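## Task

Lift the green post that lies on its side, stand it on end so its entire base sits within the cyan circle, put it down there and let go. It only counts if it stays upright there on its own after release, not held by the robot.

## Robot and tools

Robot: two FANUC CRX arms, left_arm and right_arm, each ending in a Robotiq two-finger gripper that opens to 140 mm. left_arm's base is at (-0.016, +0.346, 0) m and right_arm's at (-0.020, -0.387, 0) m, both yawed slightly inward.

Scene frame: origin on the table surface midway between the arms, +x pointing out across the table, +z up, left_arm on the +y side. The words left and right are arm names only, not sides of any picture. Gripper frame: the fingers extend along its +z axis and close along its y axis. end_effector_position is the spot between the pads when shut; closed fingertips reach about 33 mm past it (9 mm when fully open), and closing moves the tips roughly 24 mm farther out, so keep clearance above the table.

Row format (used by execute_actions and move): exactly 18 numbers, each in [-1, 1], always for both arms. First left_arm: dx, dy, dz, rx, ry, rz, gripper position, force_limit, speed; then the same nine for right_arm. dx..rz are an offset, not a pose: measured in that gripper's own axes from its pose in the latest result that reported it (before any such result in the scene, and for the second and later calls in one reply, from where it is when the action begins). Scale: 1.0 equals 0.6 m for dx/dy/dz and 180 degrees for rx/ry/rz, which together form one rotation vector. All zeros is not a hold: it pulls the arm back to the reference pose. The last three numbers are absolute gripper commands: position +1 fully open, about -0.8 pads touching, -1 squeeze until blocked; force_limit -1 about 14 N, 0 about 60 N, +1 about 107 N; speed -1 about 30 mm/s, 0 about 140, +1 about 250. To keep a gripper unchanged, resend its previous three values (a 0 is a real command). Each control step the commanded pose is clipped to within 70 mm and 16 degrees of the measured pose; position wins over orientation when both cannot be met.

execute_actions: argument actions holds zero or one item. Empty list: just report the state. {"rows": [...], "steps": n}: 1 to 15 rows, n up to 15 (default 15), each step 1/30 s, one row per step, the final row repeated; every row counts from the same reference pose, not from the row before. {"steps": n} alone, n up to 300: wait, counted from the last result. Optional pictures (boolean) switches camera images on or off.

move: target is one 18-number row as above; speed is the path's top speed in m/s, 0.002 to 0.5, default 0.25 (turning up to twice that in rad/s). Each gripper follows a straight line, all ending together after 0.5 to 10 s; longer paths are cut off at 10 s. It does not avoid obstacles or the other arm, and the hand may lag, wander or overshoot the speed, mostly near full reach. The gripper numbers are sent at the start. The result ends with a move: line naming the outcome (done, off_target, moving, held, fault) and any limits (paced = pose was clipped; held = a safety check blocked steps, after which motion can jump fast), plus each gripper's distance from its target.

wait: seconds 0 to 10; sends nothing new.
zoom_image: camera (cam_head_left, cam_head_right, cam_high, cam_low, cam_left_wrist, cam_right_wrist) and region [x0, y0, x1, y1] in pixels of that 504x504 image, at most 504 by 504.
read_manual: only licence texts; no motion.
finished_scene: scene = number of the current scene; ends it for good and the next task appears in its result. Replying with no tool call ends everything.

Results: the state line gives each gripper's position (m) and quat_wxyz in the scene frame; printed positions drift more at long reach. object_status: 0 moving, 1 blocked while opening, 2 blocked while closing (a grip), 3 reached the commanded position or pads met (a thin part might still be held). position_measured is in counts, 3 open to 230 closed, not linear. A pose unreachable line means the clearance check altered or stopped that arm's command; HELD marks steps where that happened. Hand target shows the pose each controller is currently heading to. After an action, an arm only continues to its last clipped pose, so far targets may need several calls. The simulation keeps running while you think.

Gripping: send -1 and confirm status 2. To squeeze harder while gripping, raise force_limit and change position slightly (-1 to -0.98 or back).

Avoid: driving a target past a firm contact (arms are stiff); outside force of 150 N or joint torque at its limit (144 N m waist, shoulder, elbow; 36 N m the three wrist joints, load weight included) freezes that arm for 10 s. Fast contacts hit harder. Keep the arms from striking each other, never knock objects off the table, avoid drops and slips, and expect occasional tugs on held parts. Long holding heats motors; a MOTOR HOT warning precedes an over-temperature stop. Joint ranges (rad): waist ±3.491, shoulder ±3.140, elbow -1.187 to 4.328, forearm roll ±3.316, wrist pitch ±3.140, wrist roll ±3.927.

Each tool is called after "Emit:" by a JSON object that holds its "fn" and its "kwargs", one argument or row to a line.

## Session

Emit:
{"fn": "execute_actions", "kwargs": {
  "actions": []
}}

Scene clock: 0.00 s of 3900.00 s.
left_arm: end_effector_position=(+0.4770, +0.2532, +0.2720) position_measured=3 object_status=3 end_effector_quat_wxyz=(-0.000, +0.996, -0.093, +0.001) | right_arm: end_effector_position=(+0.2728, -0.2018, +0.1590) position_measured=3 object_status=3 end_effector_quat_wxyz=(+0.276, +0.865, -0.163, -0.386)
Joint positions: left_arm=[ 0.261  0.134  0.221  0.    -1.655  1.31 ] | right_arm=[ 0.518  0.604  0.288 -0.275 -2.209  0.449]
Joint velocities: left_arm=[-0.    -0.001  0.001  0.     0.     0.   ] | right_arm=[ 0.    -0.     0.001 -0.    -0.001  0.   ]
Hand target (left_arm): +0.477, +0.253, +0.272; -0.000, +0.996, -0.093, +0.001
Hand target (right_arm): +0.273, -0.202, +0.159; +0.276, +0.865, -0.163, -0.386
camera_calibration (this result's frames):
cam_left_wrist: T_world_to_cam=[[-0.431891, -0.901859, -0.0109656, 0.437325], [-0.872977, 0.414942, 0.256388, 0.261935], [-0.226675, 0.120304, -0.966512, 0.510058], [0, 0, 0, 1]] pos_world=[0.533157, 0.224355, 0.430616]
cam_right_wrist: T_world_to_cam=[[-0.0267211, -0.792963, 0.608683, -0.262031], [-0.207255, 0.600064, 0.772637, 0.0536823], [-0.977922, -0.105507, -0.18038, 0.471544], [0, 0, 0, 1]] pos_world=[0.465257, -0.190242, 0.203074]

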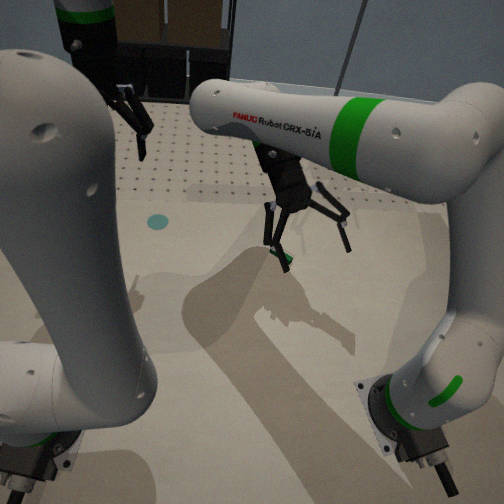

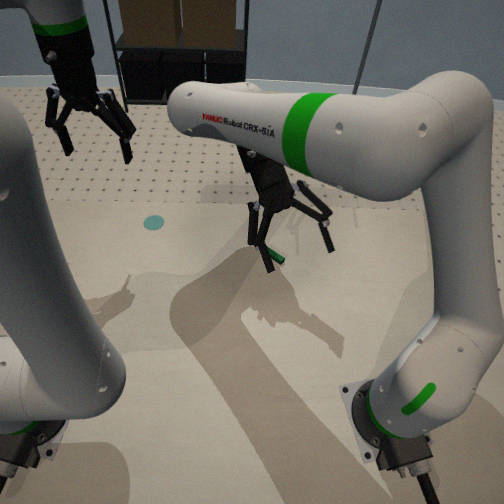

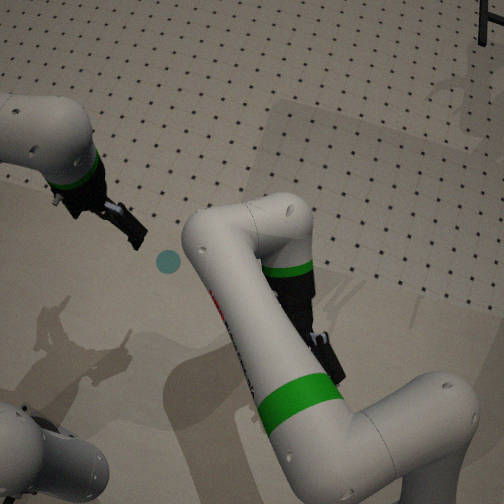

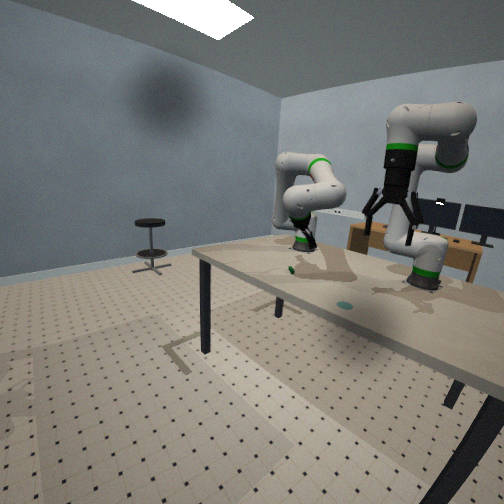

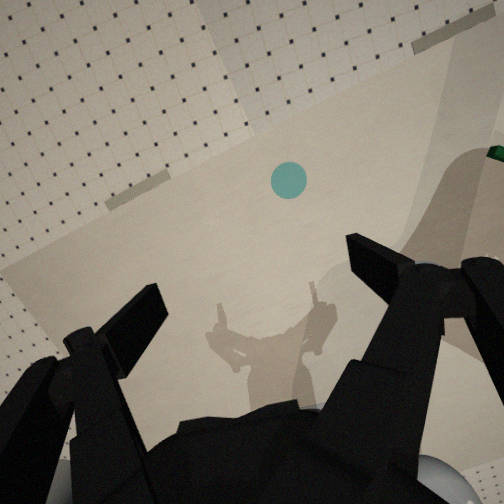

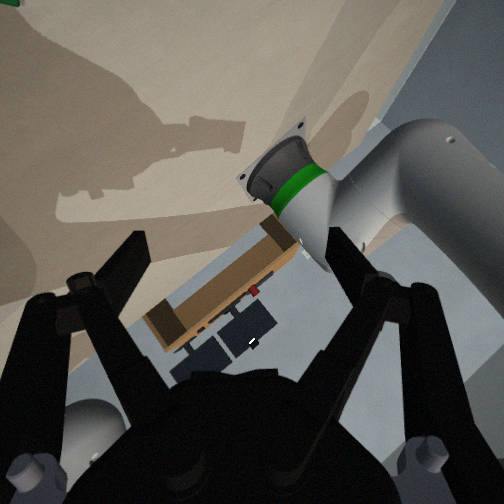

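Emit:
{"fn": "move", "kwargs": {
  "target": [0,0,0,0,0,0,1,0,0,0.124,-0.092,-0.143,0.050,0.333,-0.382,1,0,0],
  "speed": 0.35
}}

Scene clock: 5.53 s of 3900.00 s.
left_arm: end_effector_position=(+0.4770, +0.2532, +0.2720) position_measured=3 object_status=3 end_effector_quat_wxyz=(-0.000, +0.996, -0.093, +0.001) | right_arm: end_effector_position=(+0.3898, -0.1647, +0.1296) position_measured=3 object_status=3 end_effector_quat_wxyz=(+0.001, +0.891, +0.455, -0.001)
Joint positions: left_arm=[ 0.261  0.134  0.221  0.    -1.655  1.31 ] | right_arm=[ 0.598  0.077 -0.176  0.001 -1.319  1.735]
Joint velocities: left_arm=[ 0.     0.001  0.001  0.    -0.    -0.   ] | right_arm=[-0.    -0.     0.001  0.     0.001  0.   ]
Hand target (left_arm): +0.477, +0.253, +0.272; -0.000, +0.996, -0.093, +0.001
Hand target (right_arm): +0.390, -0.165, +0.130; +0.001, +0.891, +0.455, -0.001
Off the commanded pose (left_arm): 0.000 m, 0 deg.
Off the commanded pose (right_arm): 0.000 m, 0 deg.
move: done
camera_calibration (this result's frames):
cam_left_wrist: T_world_to_cam=[[-0.431891, -0.901859, -0.0109656, 0.437325], [-0.872977, 0.414942, 0.256388, 0.261935], [-0.226675, 0.120304, -0.966512, 0.510058], [0, 0, 0, 1]] pos_world=[0.533157, 0.224355, 0.430616]
cam_right_wrist: T_world_to_cam=[[0.823183, -0.566661, 0.0355721, -0.431311], [-0.511229, -0.712486, 0.480635, 0.0185844], [-0.247012, -0.413836, -0.876199, 0.339032], [0, 0, 0, 1]] pos_world=[0.448294, -0.0908624, 0.30347]

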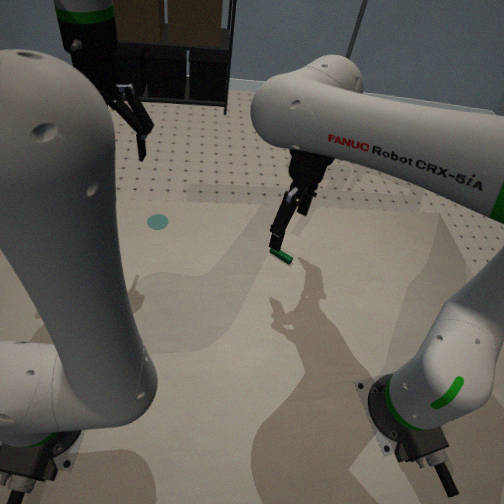

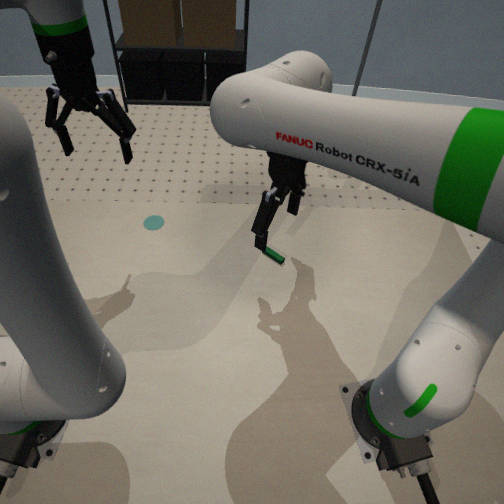

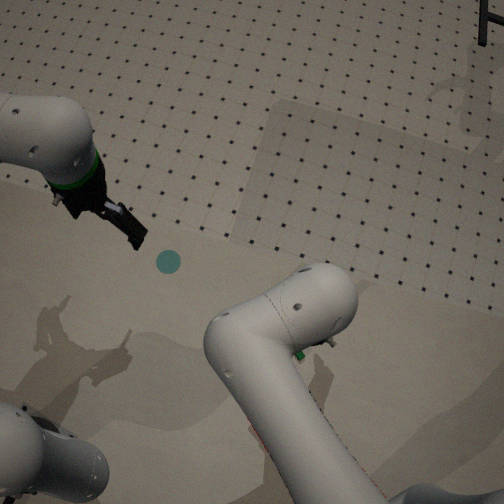

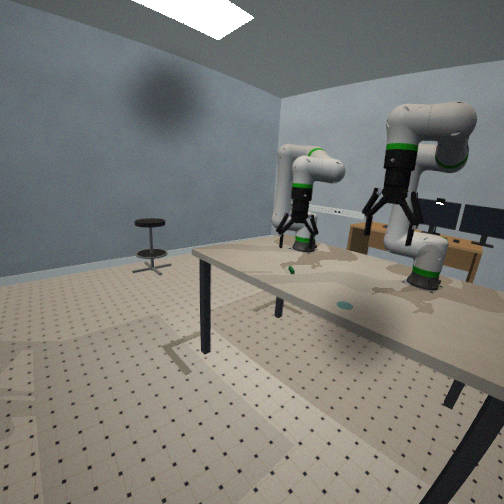

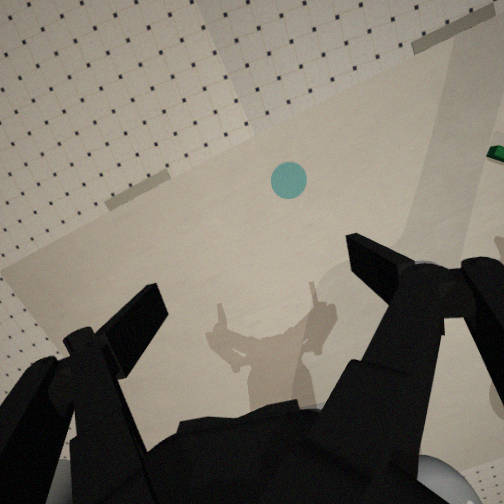

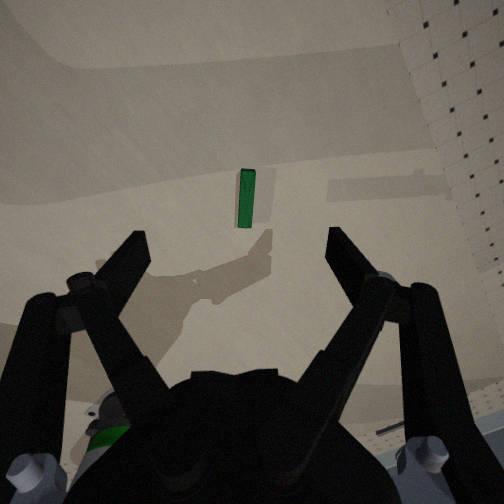

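Emit:
{"fn": "move", "kwargs": {
  "target": [0,0,0,0,0,0,1,0,0,0.045,0.020,0.148,0,-0.111,0.022,1,0,0],
  "speed": 0.2
}}

Emit:
{"fn": "move", "kwargs": {
  "target": [0,0,0,0,0,0,1,0,0,0,0,0,0,0,0,-1,0.2,0.5],
  "speed": 0.2
}}

Scene clock: 9.87 s of 3900.00 s.
left_arm: end_effector_position=(+0.4770, +0.2532, +0.2720) position_measured=3 object_status=3 end_effector_quat_wxyz=(-0.000, +0.996, -0.093, +0.001) | right_arm: end_effector_position=(+0.4155, -0.1502, +0.0410) position_measured=3 object_status=3 end_effector_quat_wxyz=(+0.080, +0.892, +0.417, -0.155)
Joint positions: left_arm=[ 0.261  0.134  0.221  0.    -1.655  1.31 ] | right_arm=[ 0.611  0.508  0.096  0.041 -1.507  1.642]
Joint velocities: left_arm=[ 0.001  0.    -0.001 -0.002  0.    -0.   ] | right_arm=[-0.001  0.001  0.     0.001  0.    -0.   ]
Hand target (left_arm): +0.477, +0.253, +0.272; -0.000, +0.996, -0.093, +0.001
Hand target (right_arm): +0.415, -0.150, +0.041; +0.080, +0.892, +0.417, -0.155
Off the commanded pose (left_arm): 0.000 m, 0 deg.
Off the commanded pose (right_arm): 0.000 m, 0 deg.
After step 90, 0.07 s passed at rest.
move: done
camera_calibration (this result's frames):
cam_left_wrist: T_world_to_cam=[[-0.431891, -0.901859, -0.0109655, 0.437325], [-0.872977, 0.414942, 0.256388, 0.261934], [-0.226676, 0.120304, -0.966512, 0.510058], [0, 0, 0, 1]] pos_world=[0.533157, 0.224356, 0.430616]
cam_right_wrist: T_world_to_cam=[[0.789122, -0.613109, 0.0372125, -0.433973], [-0.426797, -0.503738, 0.75106, 0.0698133], [-0.441736, -0.60856, -0.659184, 0.316494], [0, 0, 0, 1]] pos_world=[0.51206, -0.0382996, 0.172343]

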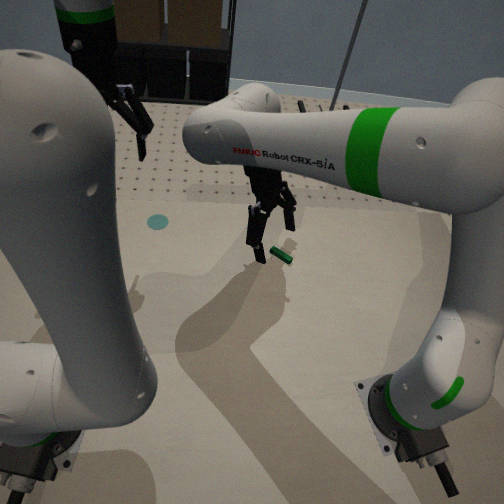

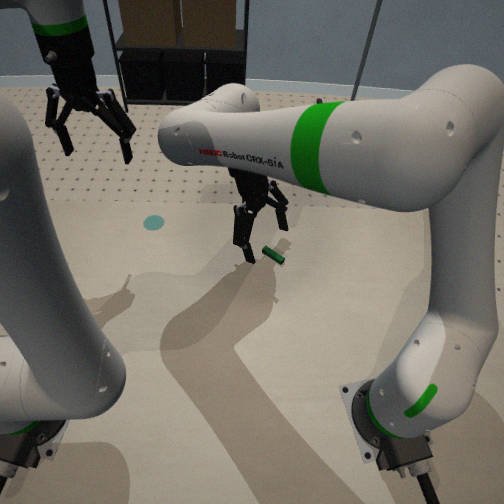

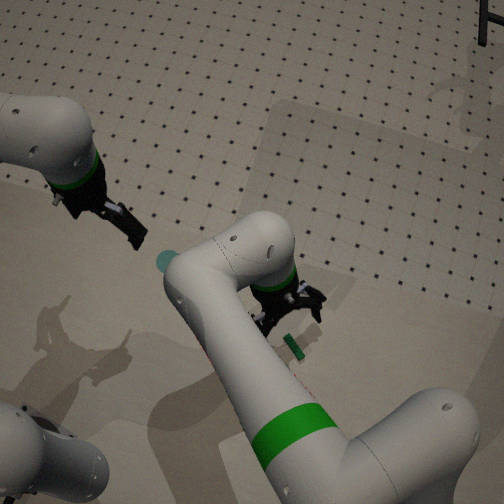

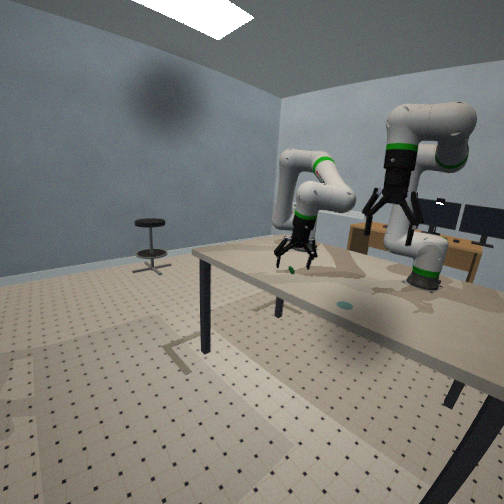

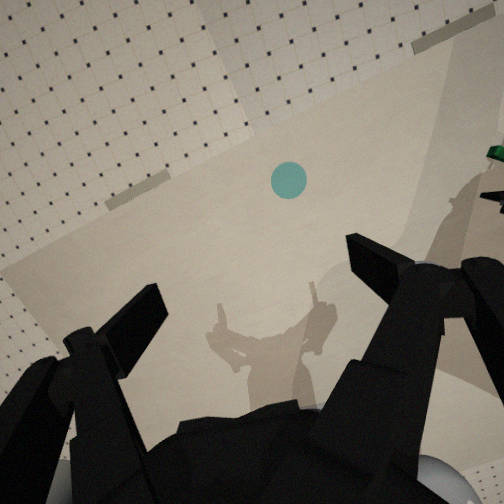

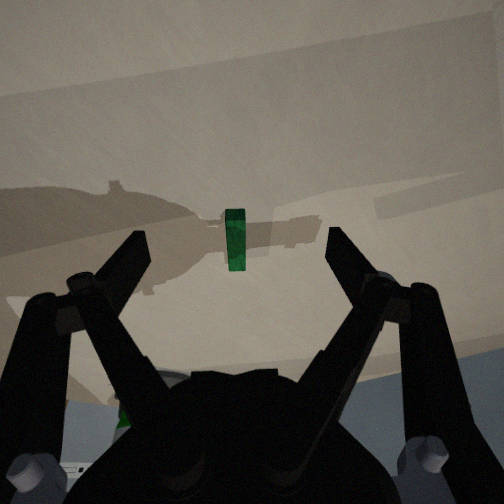

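Scene clock: 10.73 s of 3900.00 s.
left_arm: end_effector_position=(+0.4770, +0.2532, +0.2720) position_measured=3 object_status=3 end_effector_quat_wxyz=(-0.000, +0.996, -0.093, +0.001) | right_arm: end_effector_position=(+0.4155, -0.1502, +0.0410) position_measured=211 object_status=0 end_effector_quat_wxyz=(+0.080, +0.892, +0.417, -0.155)
Joint positions: left_arm=[ 0.261  0.134  0.221  0.    -1.655  1.31 ] | right_arm=[ 0.611  0.508  0.096  0.041 -1.507  1.642]
Joint velocities: left_arm=[-0.     0.001  0.     0.001 -0.    -0.   ] | right_arm=[ 0.     0.    -0.    -0.001  0.     0.   ]
Hand target (left_arm): +0.477, +0.253, +0.272; -0.000, +0.996, -0.093, +0.001
Hand target (right_arm): +0.415, -0.150, +0.041; +0.080, +0.892, +0.417, -0.155
Off the commanded pose (left_arm): 0.000 m, 0 deg.
Off the commanded pose (right_arm): 0.000 m, 0 deg.
move: done
camera_calibration (this result's frames):
cam_left_wrist: T_world_to_cam=[[-0.431891, -0.901859, -0.0109655, 0.437325], [-0.872977, 0.414943, 0.256388, 0.261934], [-0.226676, 0.120304, -0.966512, 0.510058], [0, 0, 0, 1]] pos_world=[0.533157, 0.224355, 0.430616]
cam_right_wrist: T_world_to_cam=[[0.789117, -0.613115, 0.0372102, -0.433975], [-0.426785, -0.503716, 0.751082, 0.069795], [-0.441756, -0.608573, -0.659159, 0.316513], [0, 0, 0, 1]] pos_world=[0.512066, -0.0382986, 0.172359]

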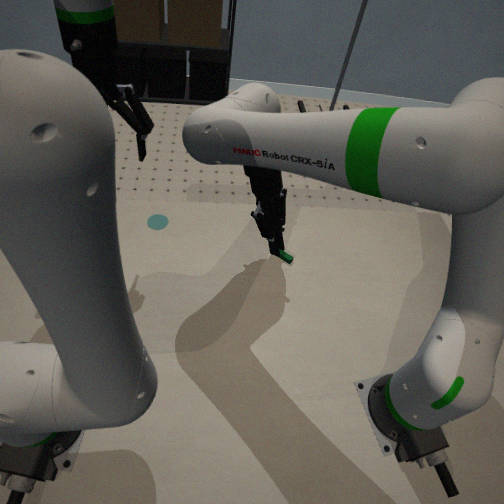

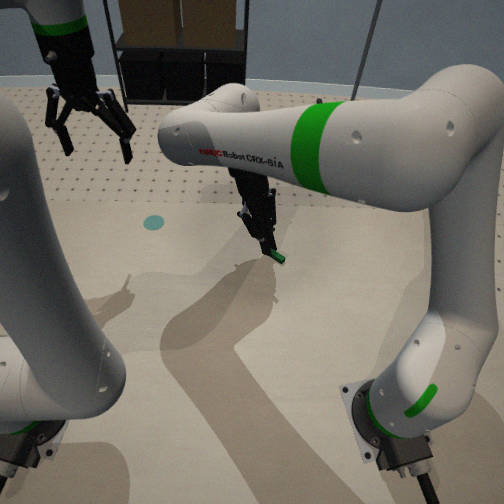

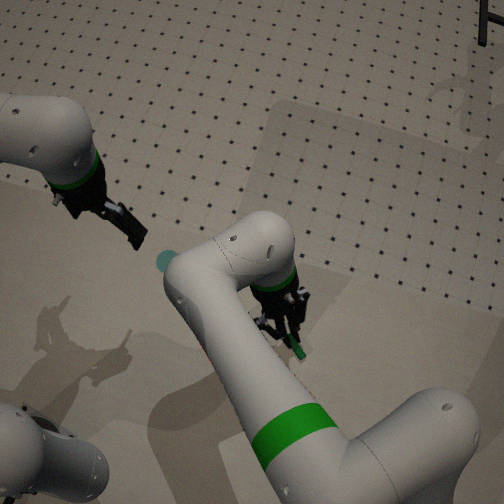

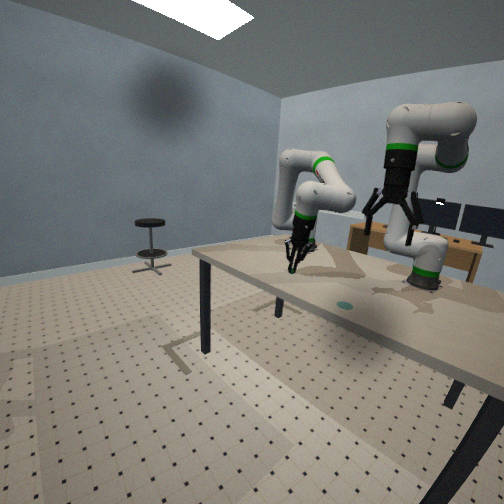

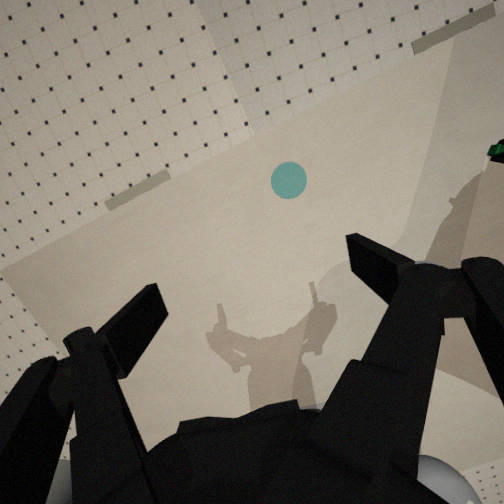

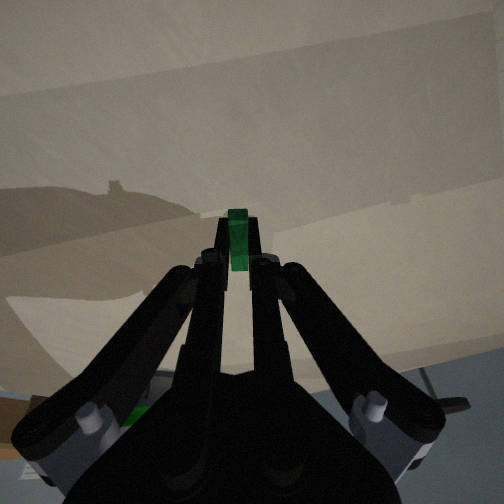

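Emit:
{"fn": "move", "kwargs": {
  "target": [0,0,0,0,0,0,1,0,0,-0.034,0,-0.094,0,0,0,-1,0.2,0.5],
  "speed": 0.2
}}

Emit:
{"fn": "move", "kwargs": {
  "target": [0,0,0,0,0,0,1,0,0,0.413,-0.2205,-0.202,0,0.5,0,-1,0.2,0.5],
  "speed": 0.3
}}

Scene clock: 12.93 s of 3900.00 s.
left_arm: end_effector_position=(+0.4770, +0.2532, +0.2720) position_measured=3 object_status=3 end_effector_quat_wxyz=(-0.000, +0.996, -0.093, +0.001) | right_arm: end_effector_position=(+0.4149, -0.1494, +0.1010) position_measured=211 object_status=2 end_effector_quat_wxyz=(+0.080, +0.892, +0.417, -0.155)
Joint positions: left_arm=[ 0.261  0.134  0.221  0.    -1.655  1.31 ] | right_arm=[ 0.612  0.459  0.172  0.04  -1.632  1.646]
Joint velocities: left_arm=[ 0.001  0.     0.     0.     0.    -0.   ] | right_arm=[ 0.  0.  0. -0. -0.  0.]
Hand target (left_arm): +0.477, +0.253, +0.272; -0.000, +0.996, -0.093, +0.001
Hand target (right_arm): +0.415, -0.149, +0.101; +0.080, +0.892, +0.417, -0.155
Off the commanded pose (left_arm): 0.000 m, 0 deg.
Off the commanded pose (right_arm): 0.000 m, 0 deg.
move: done
camera_calibration (this result's frames):
cam_left_wrist: T_world_to_cam=[[-0.431891, -0.901859, -0.0109655, 0.437325], [-0.872977, 0.414943, 0.256388, 0.261934], [-0.226676, 0.120304, -0.966512, 0.510058], [0, 0, 0, 1]] pos_world=[0.533157, 0.224355, 0.430616]
cam_right_wrist: T_world_to_cam=[[0.789238, -0.61297, 0.0370358, -0.435283], [-0.42664, -0.50395, 0.751008, 0.0248095], [-0.441681, -0.608525, -0.659254, 0.356247], [0, 0, 0, 1]] pos_world=[0.511474, -0.0375279, 0.232346]

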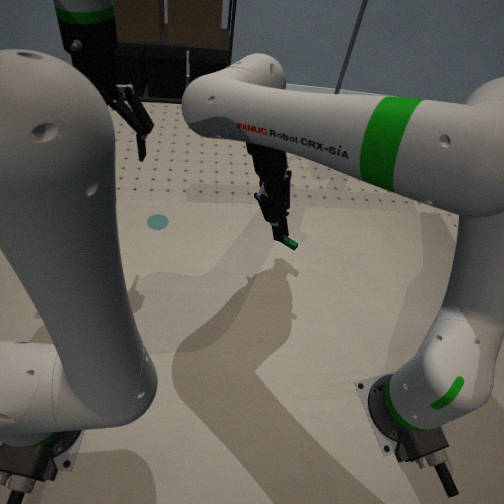

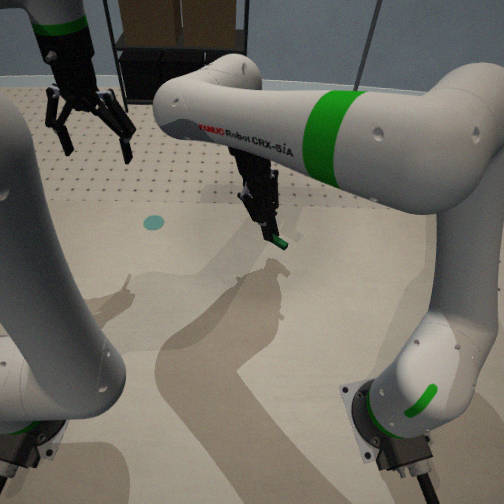

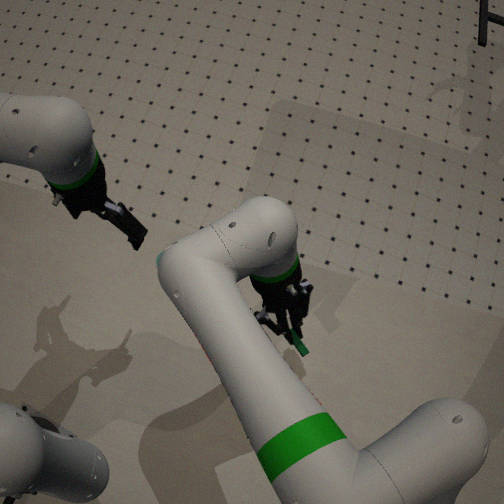

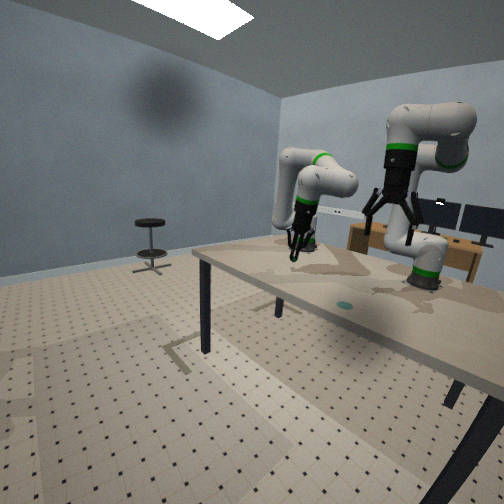

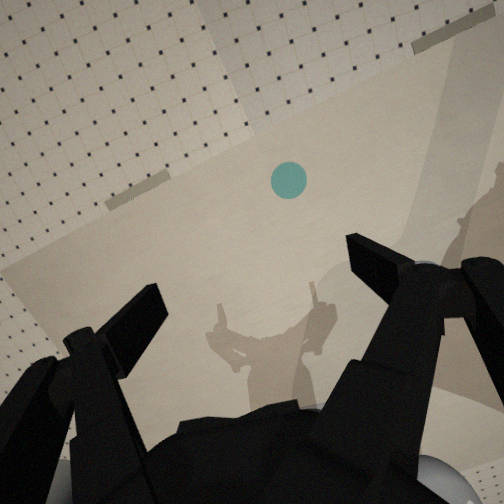

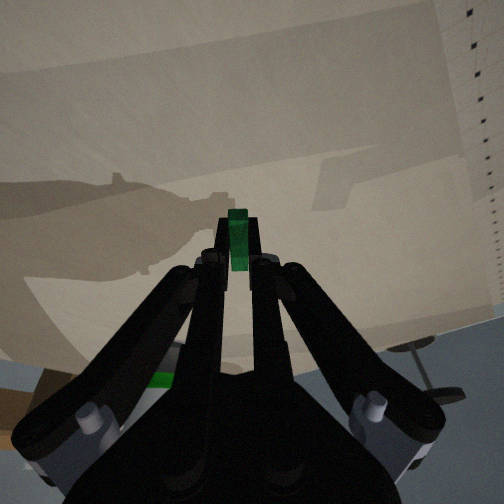

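Scene clock: 16.23 s of 3900.00 s.
left_arm: end_effector_position=(+0.4770, +0.2532, +0.2720) position_measured=3 object_status=3 end_effector_quat_wxyz=(-0.000, +0.996, -0.093, +0.001) | right_arm: end_effector_position=(+0.4893, +0.1455, +0.1276) position_measured=211 object_status=2 end_effector_quat_wxyz=(-0.237, +0.741, +0.351, +0.522)
Joint positions: left_arm=[ 0.261  0.134  0.221  0.    -1.655  1.31 ] | right_arm=[ 0.871  0.26  -0.483 -0.432  0.422  1.921]
Joint velocities: left_arm=[-0.001  0.     0.     0.001  0.    -0.   ] | right_arm=[ 0.    -0.002  0.002 -0.007 -0.004  0.007]
Hand target (left_arm): +0.477, +0.253, +0.272; -0.000, +0.996, -0.093, +0.001
Hand target (right_arm): +0.489, +0.146, +0.128; -0.237, +0.741, +0.351, +0.522
Off the commanded pose (left_arm): 0.000 m, 0 deg.
Off the commanded pose (right_arm): 0.001 m, 0 deg.
move: done
camera_calibration (this result's frames):
cam_left_wrist: T_world_to_cam=[[-0.431891, -0.901859, -0.0109655, 0.437325], [-0.872976, 0.414943, 0.256388, 0.261934], [-0.226676, 0.120304, -0.966512, 0.510058], [0, 0, 0, 1]] pos_world=[0.533157, 0.224355, 0.430616]
cam_right_wrist: T_world_to_cam=[[0.750791, -0.658736, 0.0487847, -0.290219], [-0.470944, -0.585615, -0.659747, 0.398743], [0.463168, 0.472357, -0.749902, -0.00229772], [0, 0, 0, 1]] pos_world=[0.406743, 0.0434178, 0.275505]

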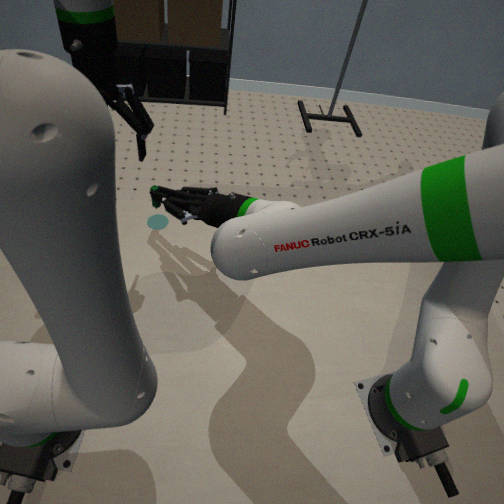

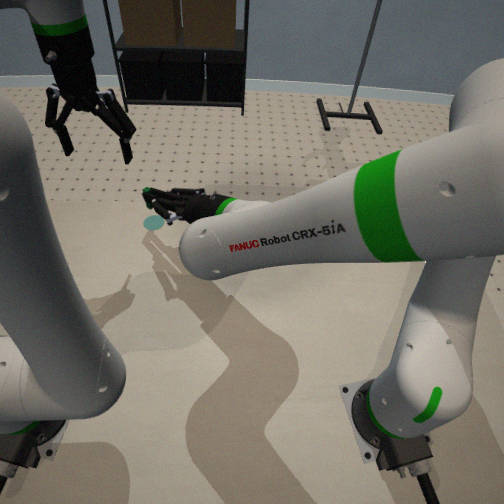

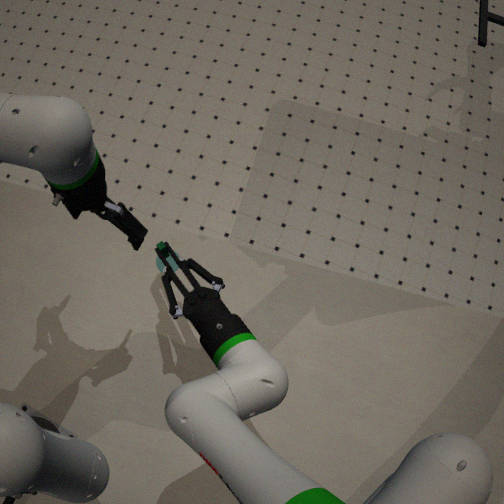

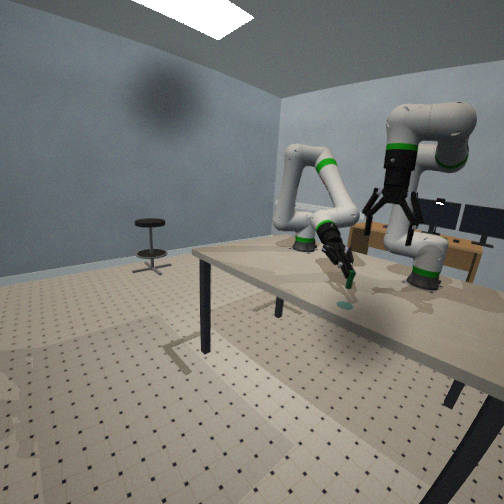

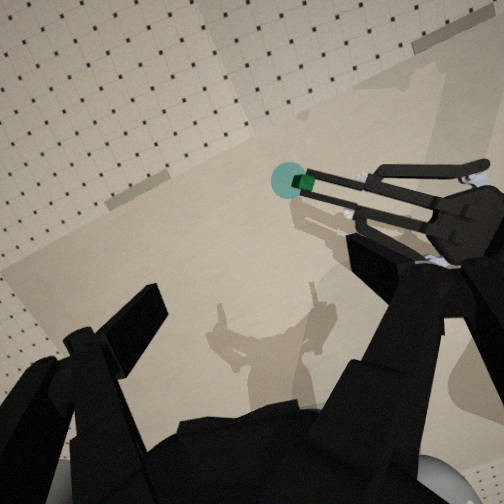

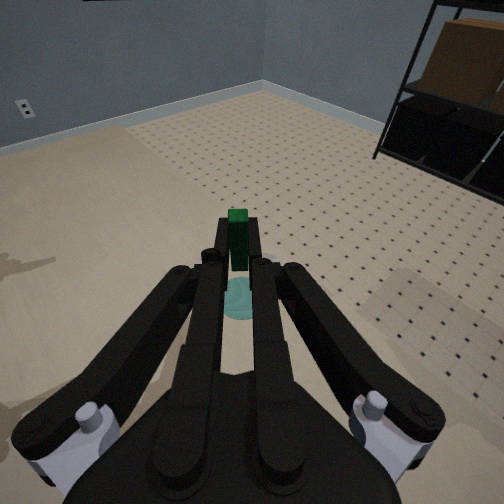

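Emit:
{"fn": "move", "kwargs": {
  "target": [0,0,0,0,0,0,1,0,0,-0.091,0.010,0.042,0,0,0,-1,0.2,0.5],
  "speed": 0.12
}}

Emit:
{"fn": "zoom_image", "kwargs": {
  "camera": "cam_low",
  "region": [300, 250, 400, 325]
}}

Emit:
{"fn": "zoom_image", "kwargs": {
  "camera": "cam_left_wrist",
  "region": [230, 120, 390, 240]
}}

Scene clock: 18.20 s of 3900.00 s.
left_arm: end_effector_position=(+0.4770, +0.2532, +0.2720) position_measured=3 object_status=3 end_effector_quat_wxyz=(-0.000, +0.996, -0.093, +0.001) | right_arm: end_effector_position=(+0.4978, +0.1448, +0.0679) position_measured=211 object_status=2 end_effector_quat_wxyz=(-0.237, +0.741, +0.351, +0.522)
Joint positions: left_arm=[ 0.261  0.134  0.221  0.    -1.655  1.31 ] | right_arm=[ 0.867  0.417 -0.521 -0.301  0.603  1.774]
Joint velocities: left_arm=[-0.001  0.     0.001 -0.001  0.    -0.   ] | right_arm=[ 0.     0.001 -0.001  0.001 -0.001 -0.   ]
Hand target (left_arm): +0.477, +0.253, +0.272; -0.000, +0.996, -0.093, +0.001
Hand target (right_arm): +0.498, +0.145, +0.068; -0.237, +0.741, +0.351, +0.522
Off the commanded pose (left_arm): 0.000 m, 0 deg.
Off the commanded pose (right_arm): 0.000 m, 0 deg.
move: done
camera_calibration (this result's frames):
cam_left_wrist: T_world_to_cam=[[-0.431891, -0.901859, -0.0109655, 0.437325], [-0.872977, 0.414942, 0.256388, 0.261934], [-0.226676, 0.120304, -0.966512, 0.510058], [0, 0, 0, 1]] pos_world=[0.533157, 0.224356, 0.430616]
cam_right_wrist: T_world_to_cam=[[0.750626, -0.658905, 0.0490307, -0.294111], [-0.470898, -0.585548, -0.659839, 0.362953], [0.463482, 0.472204, -0.749805, -0.0508121], [0, 0, 0, 1]] pos_world=[0.415232, 0.0427293, 0.215812]

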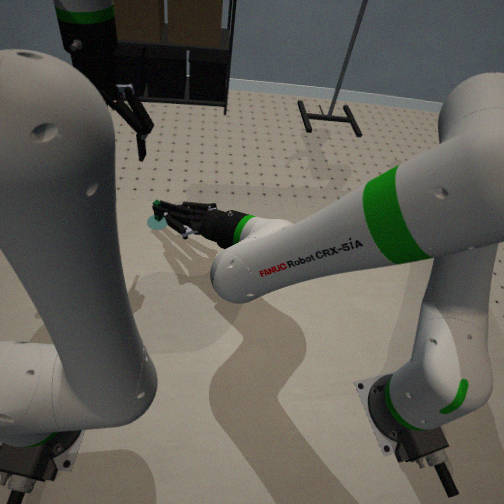

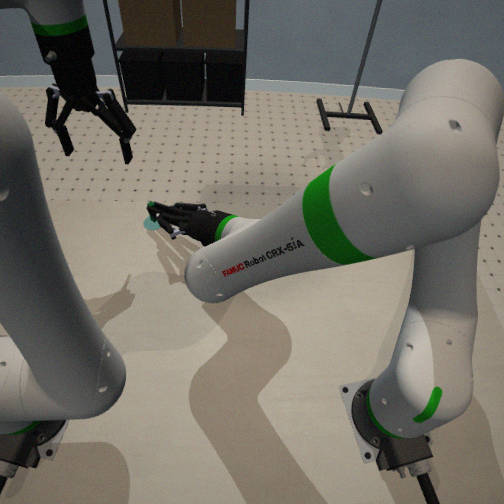

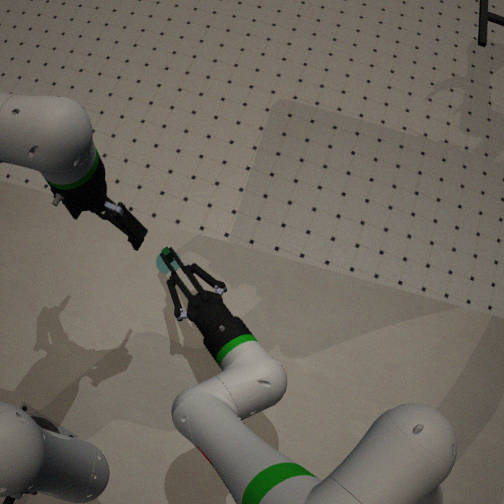

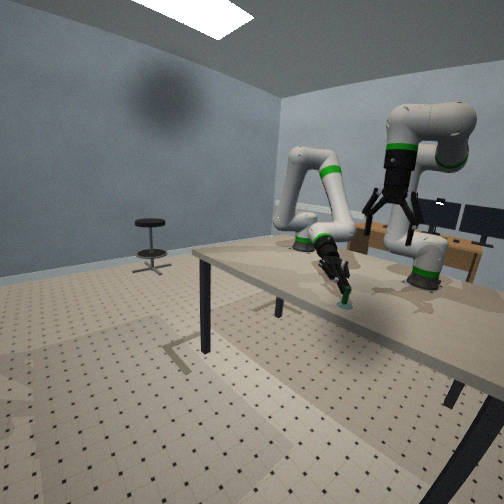

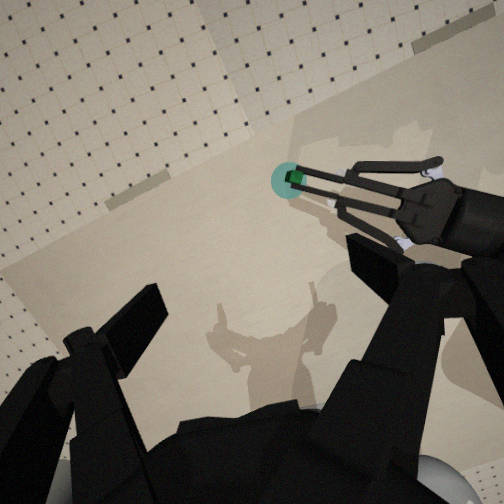

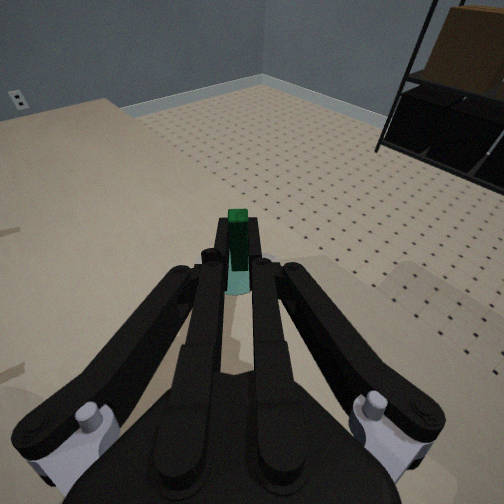

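Region (300, 250, 400, 325) of cam_low's 504x504 image, scaled by 5.040, with more detail than that image has; it fills the top 378 rows of this view, and the rest is white.

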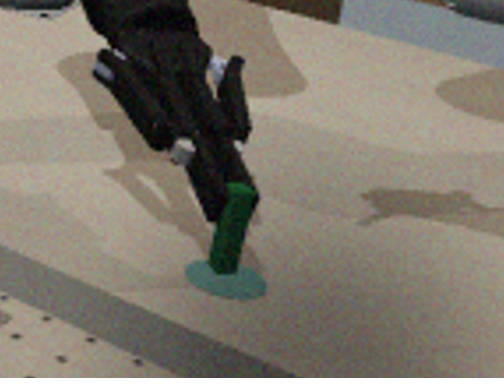

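Region (230, 120, 390, 240) of cam_left_wrist's 504x504 image, scaled by 3.150, with more detail than that image has; it fills the top 378 rows of this view, and the rest is white.

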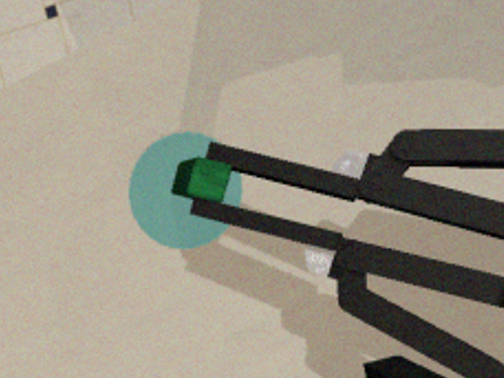

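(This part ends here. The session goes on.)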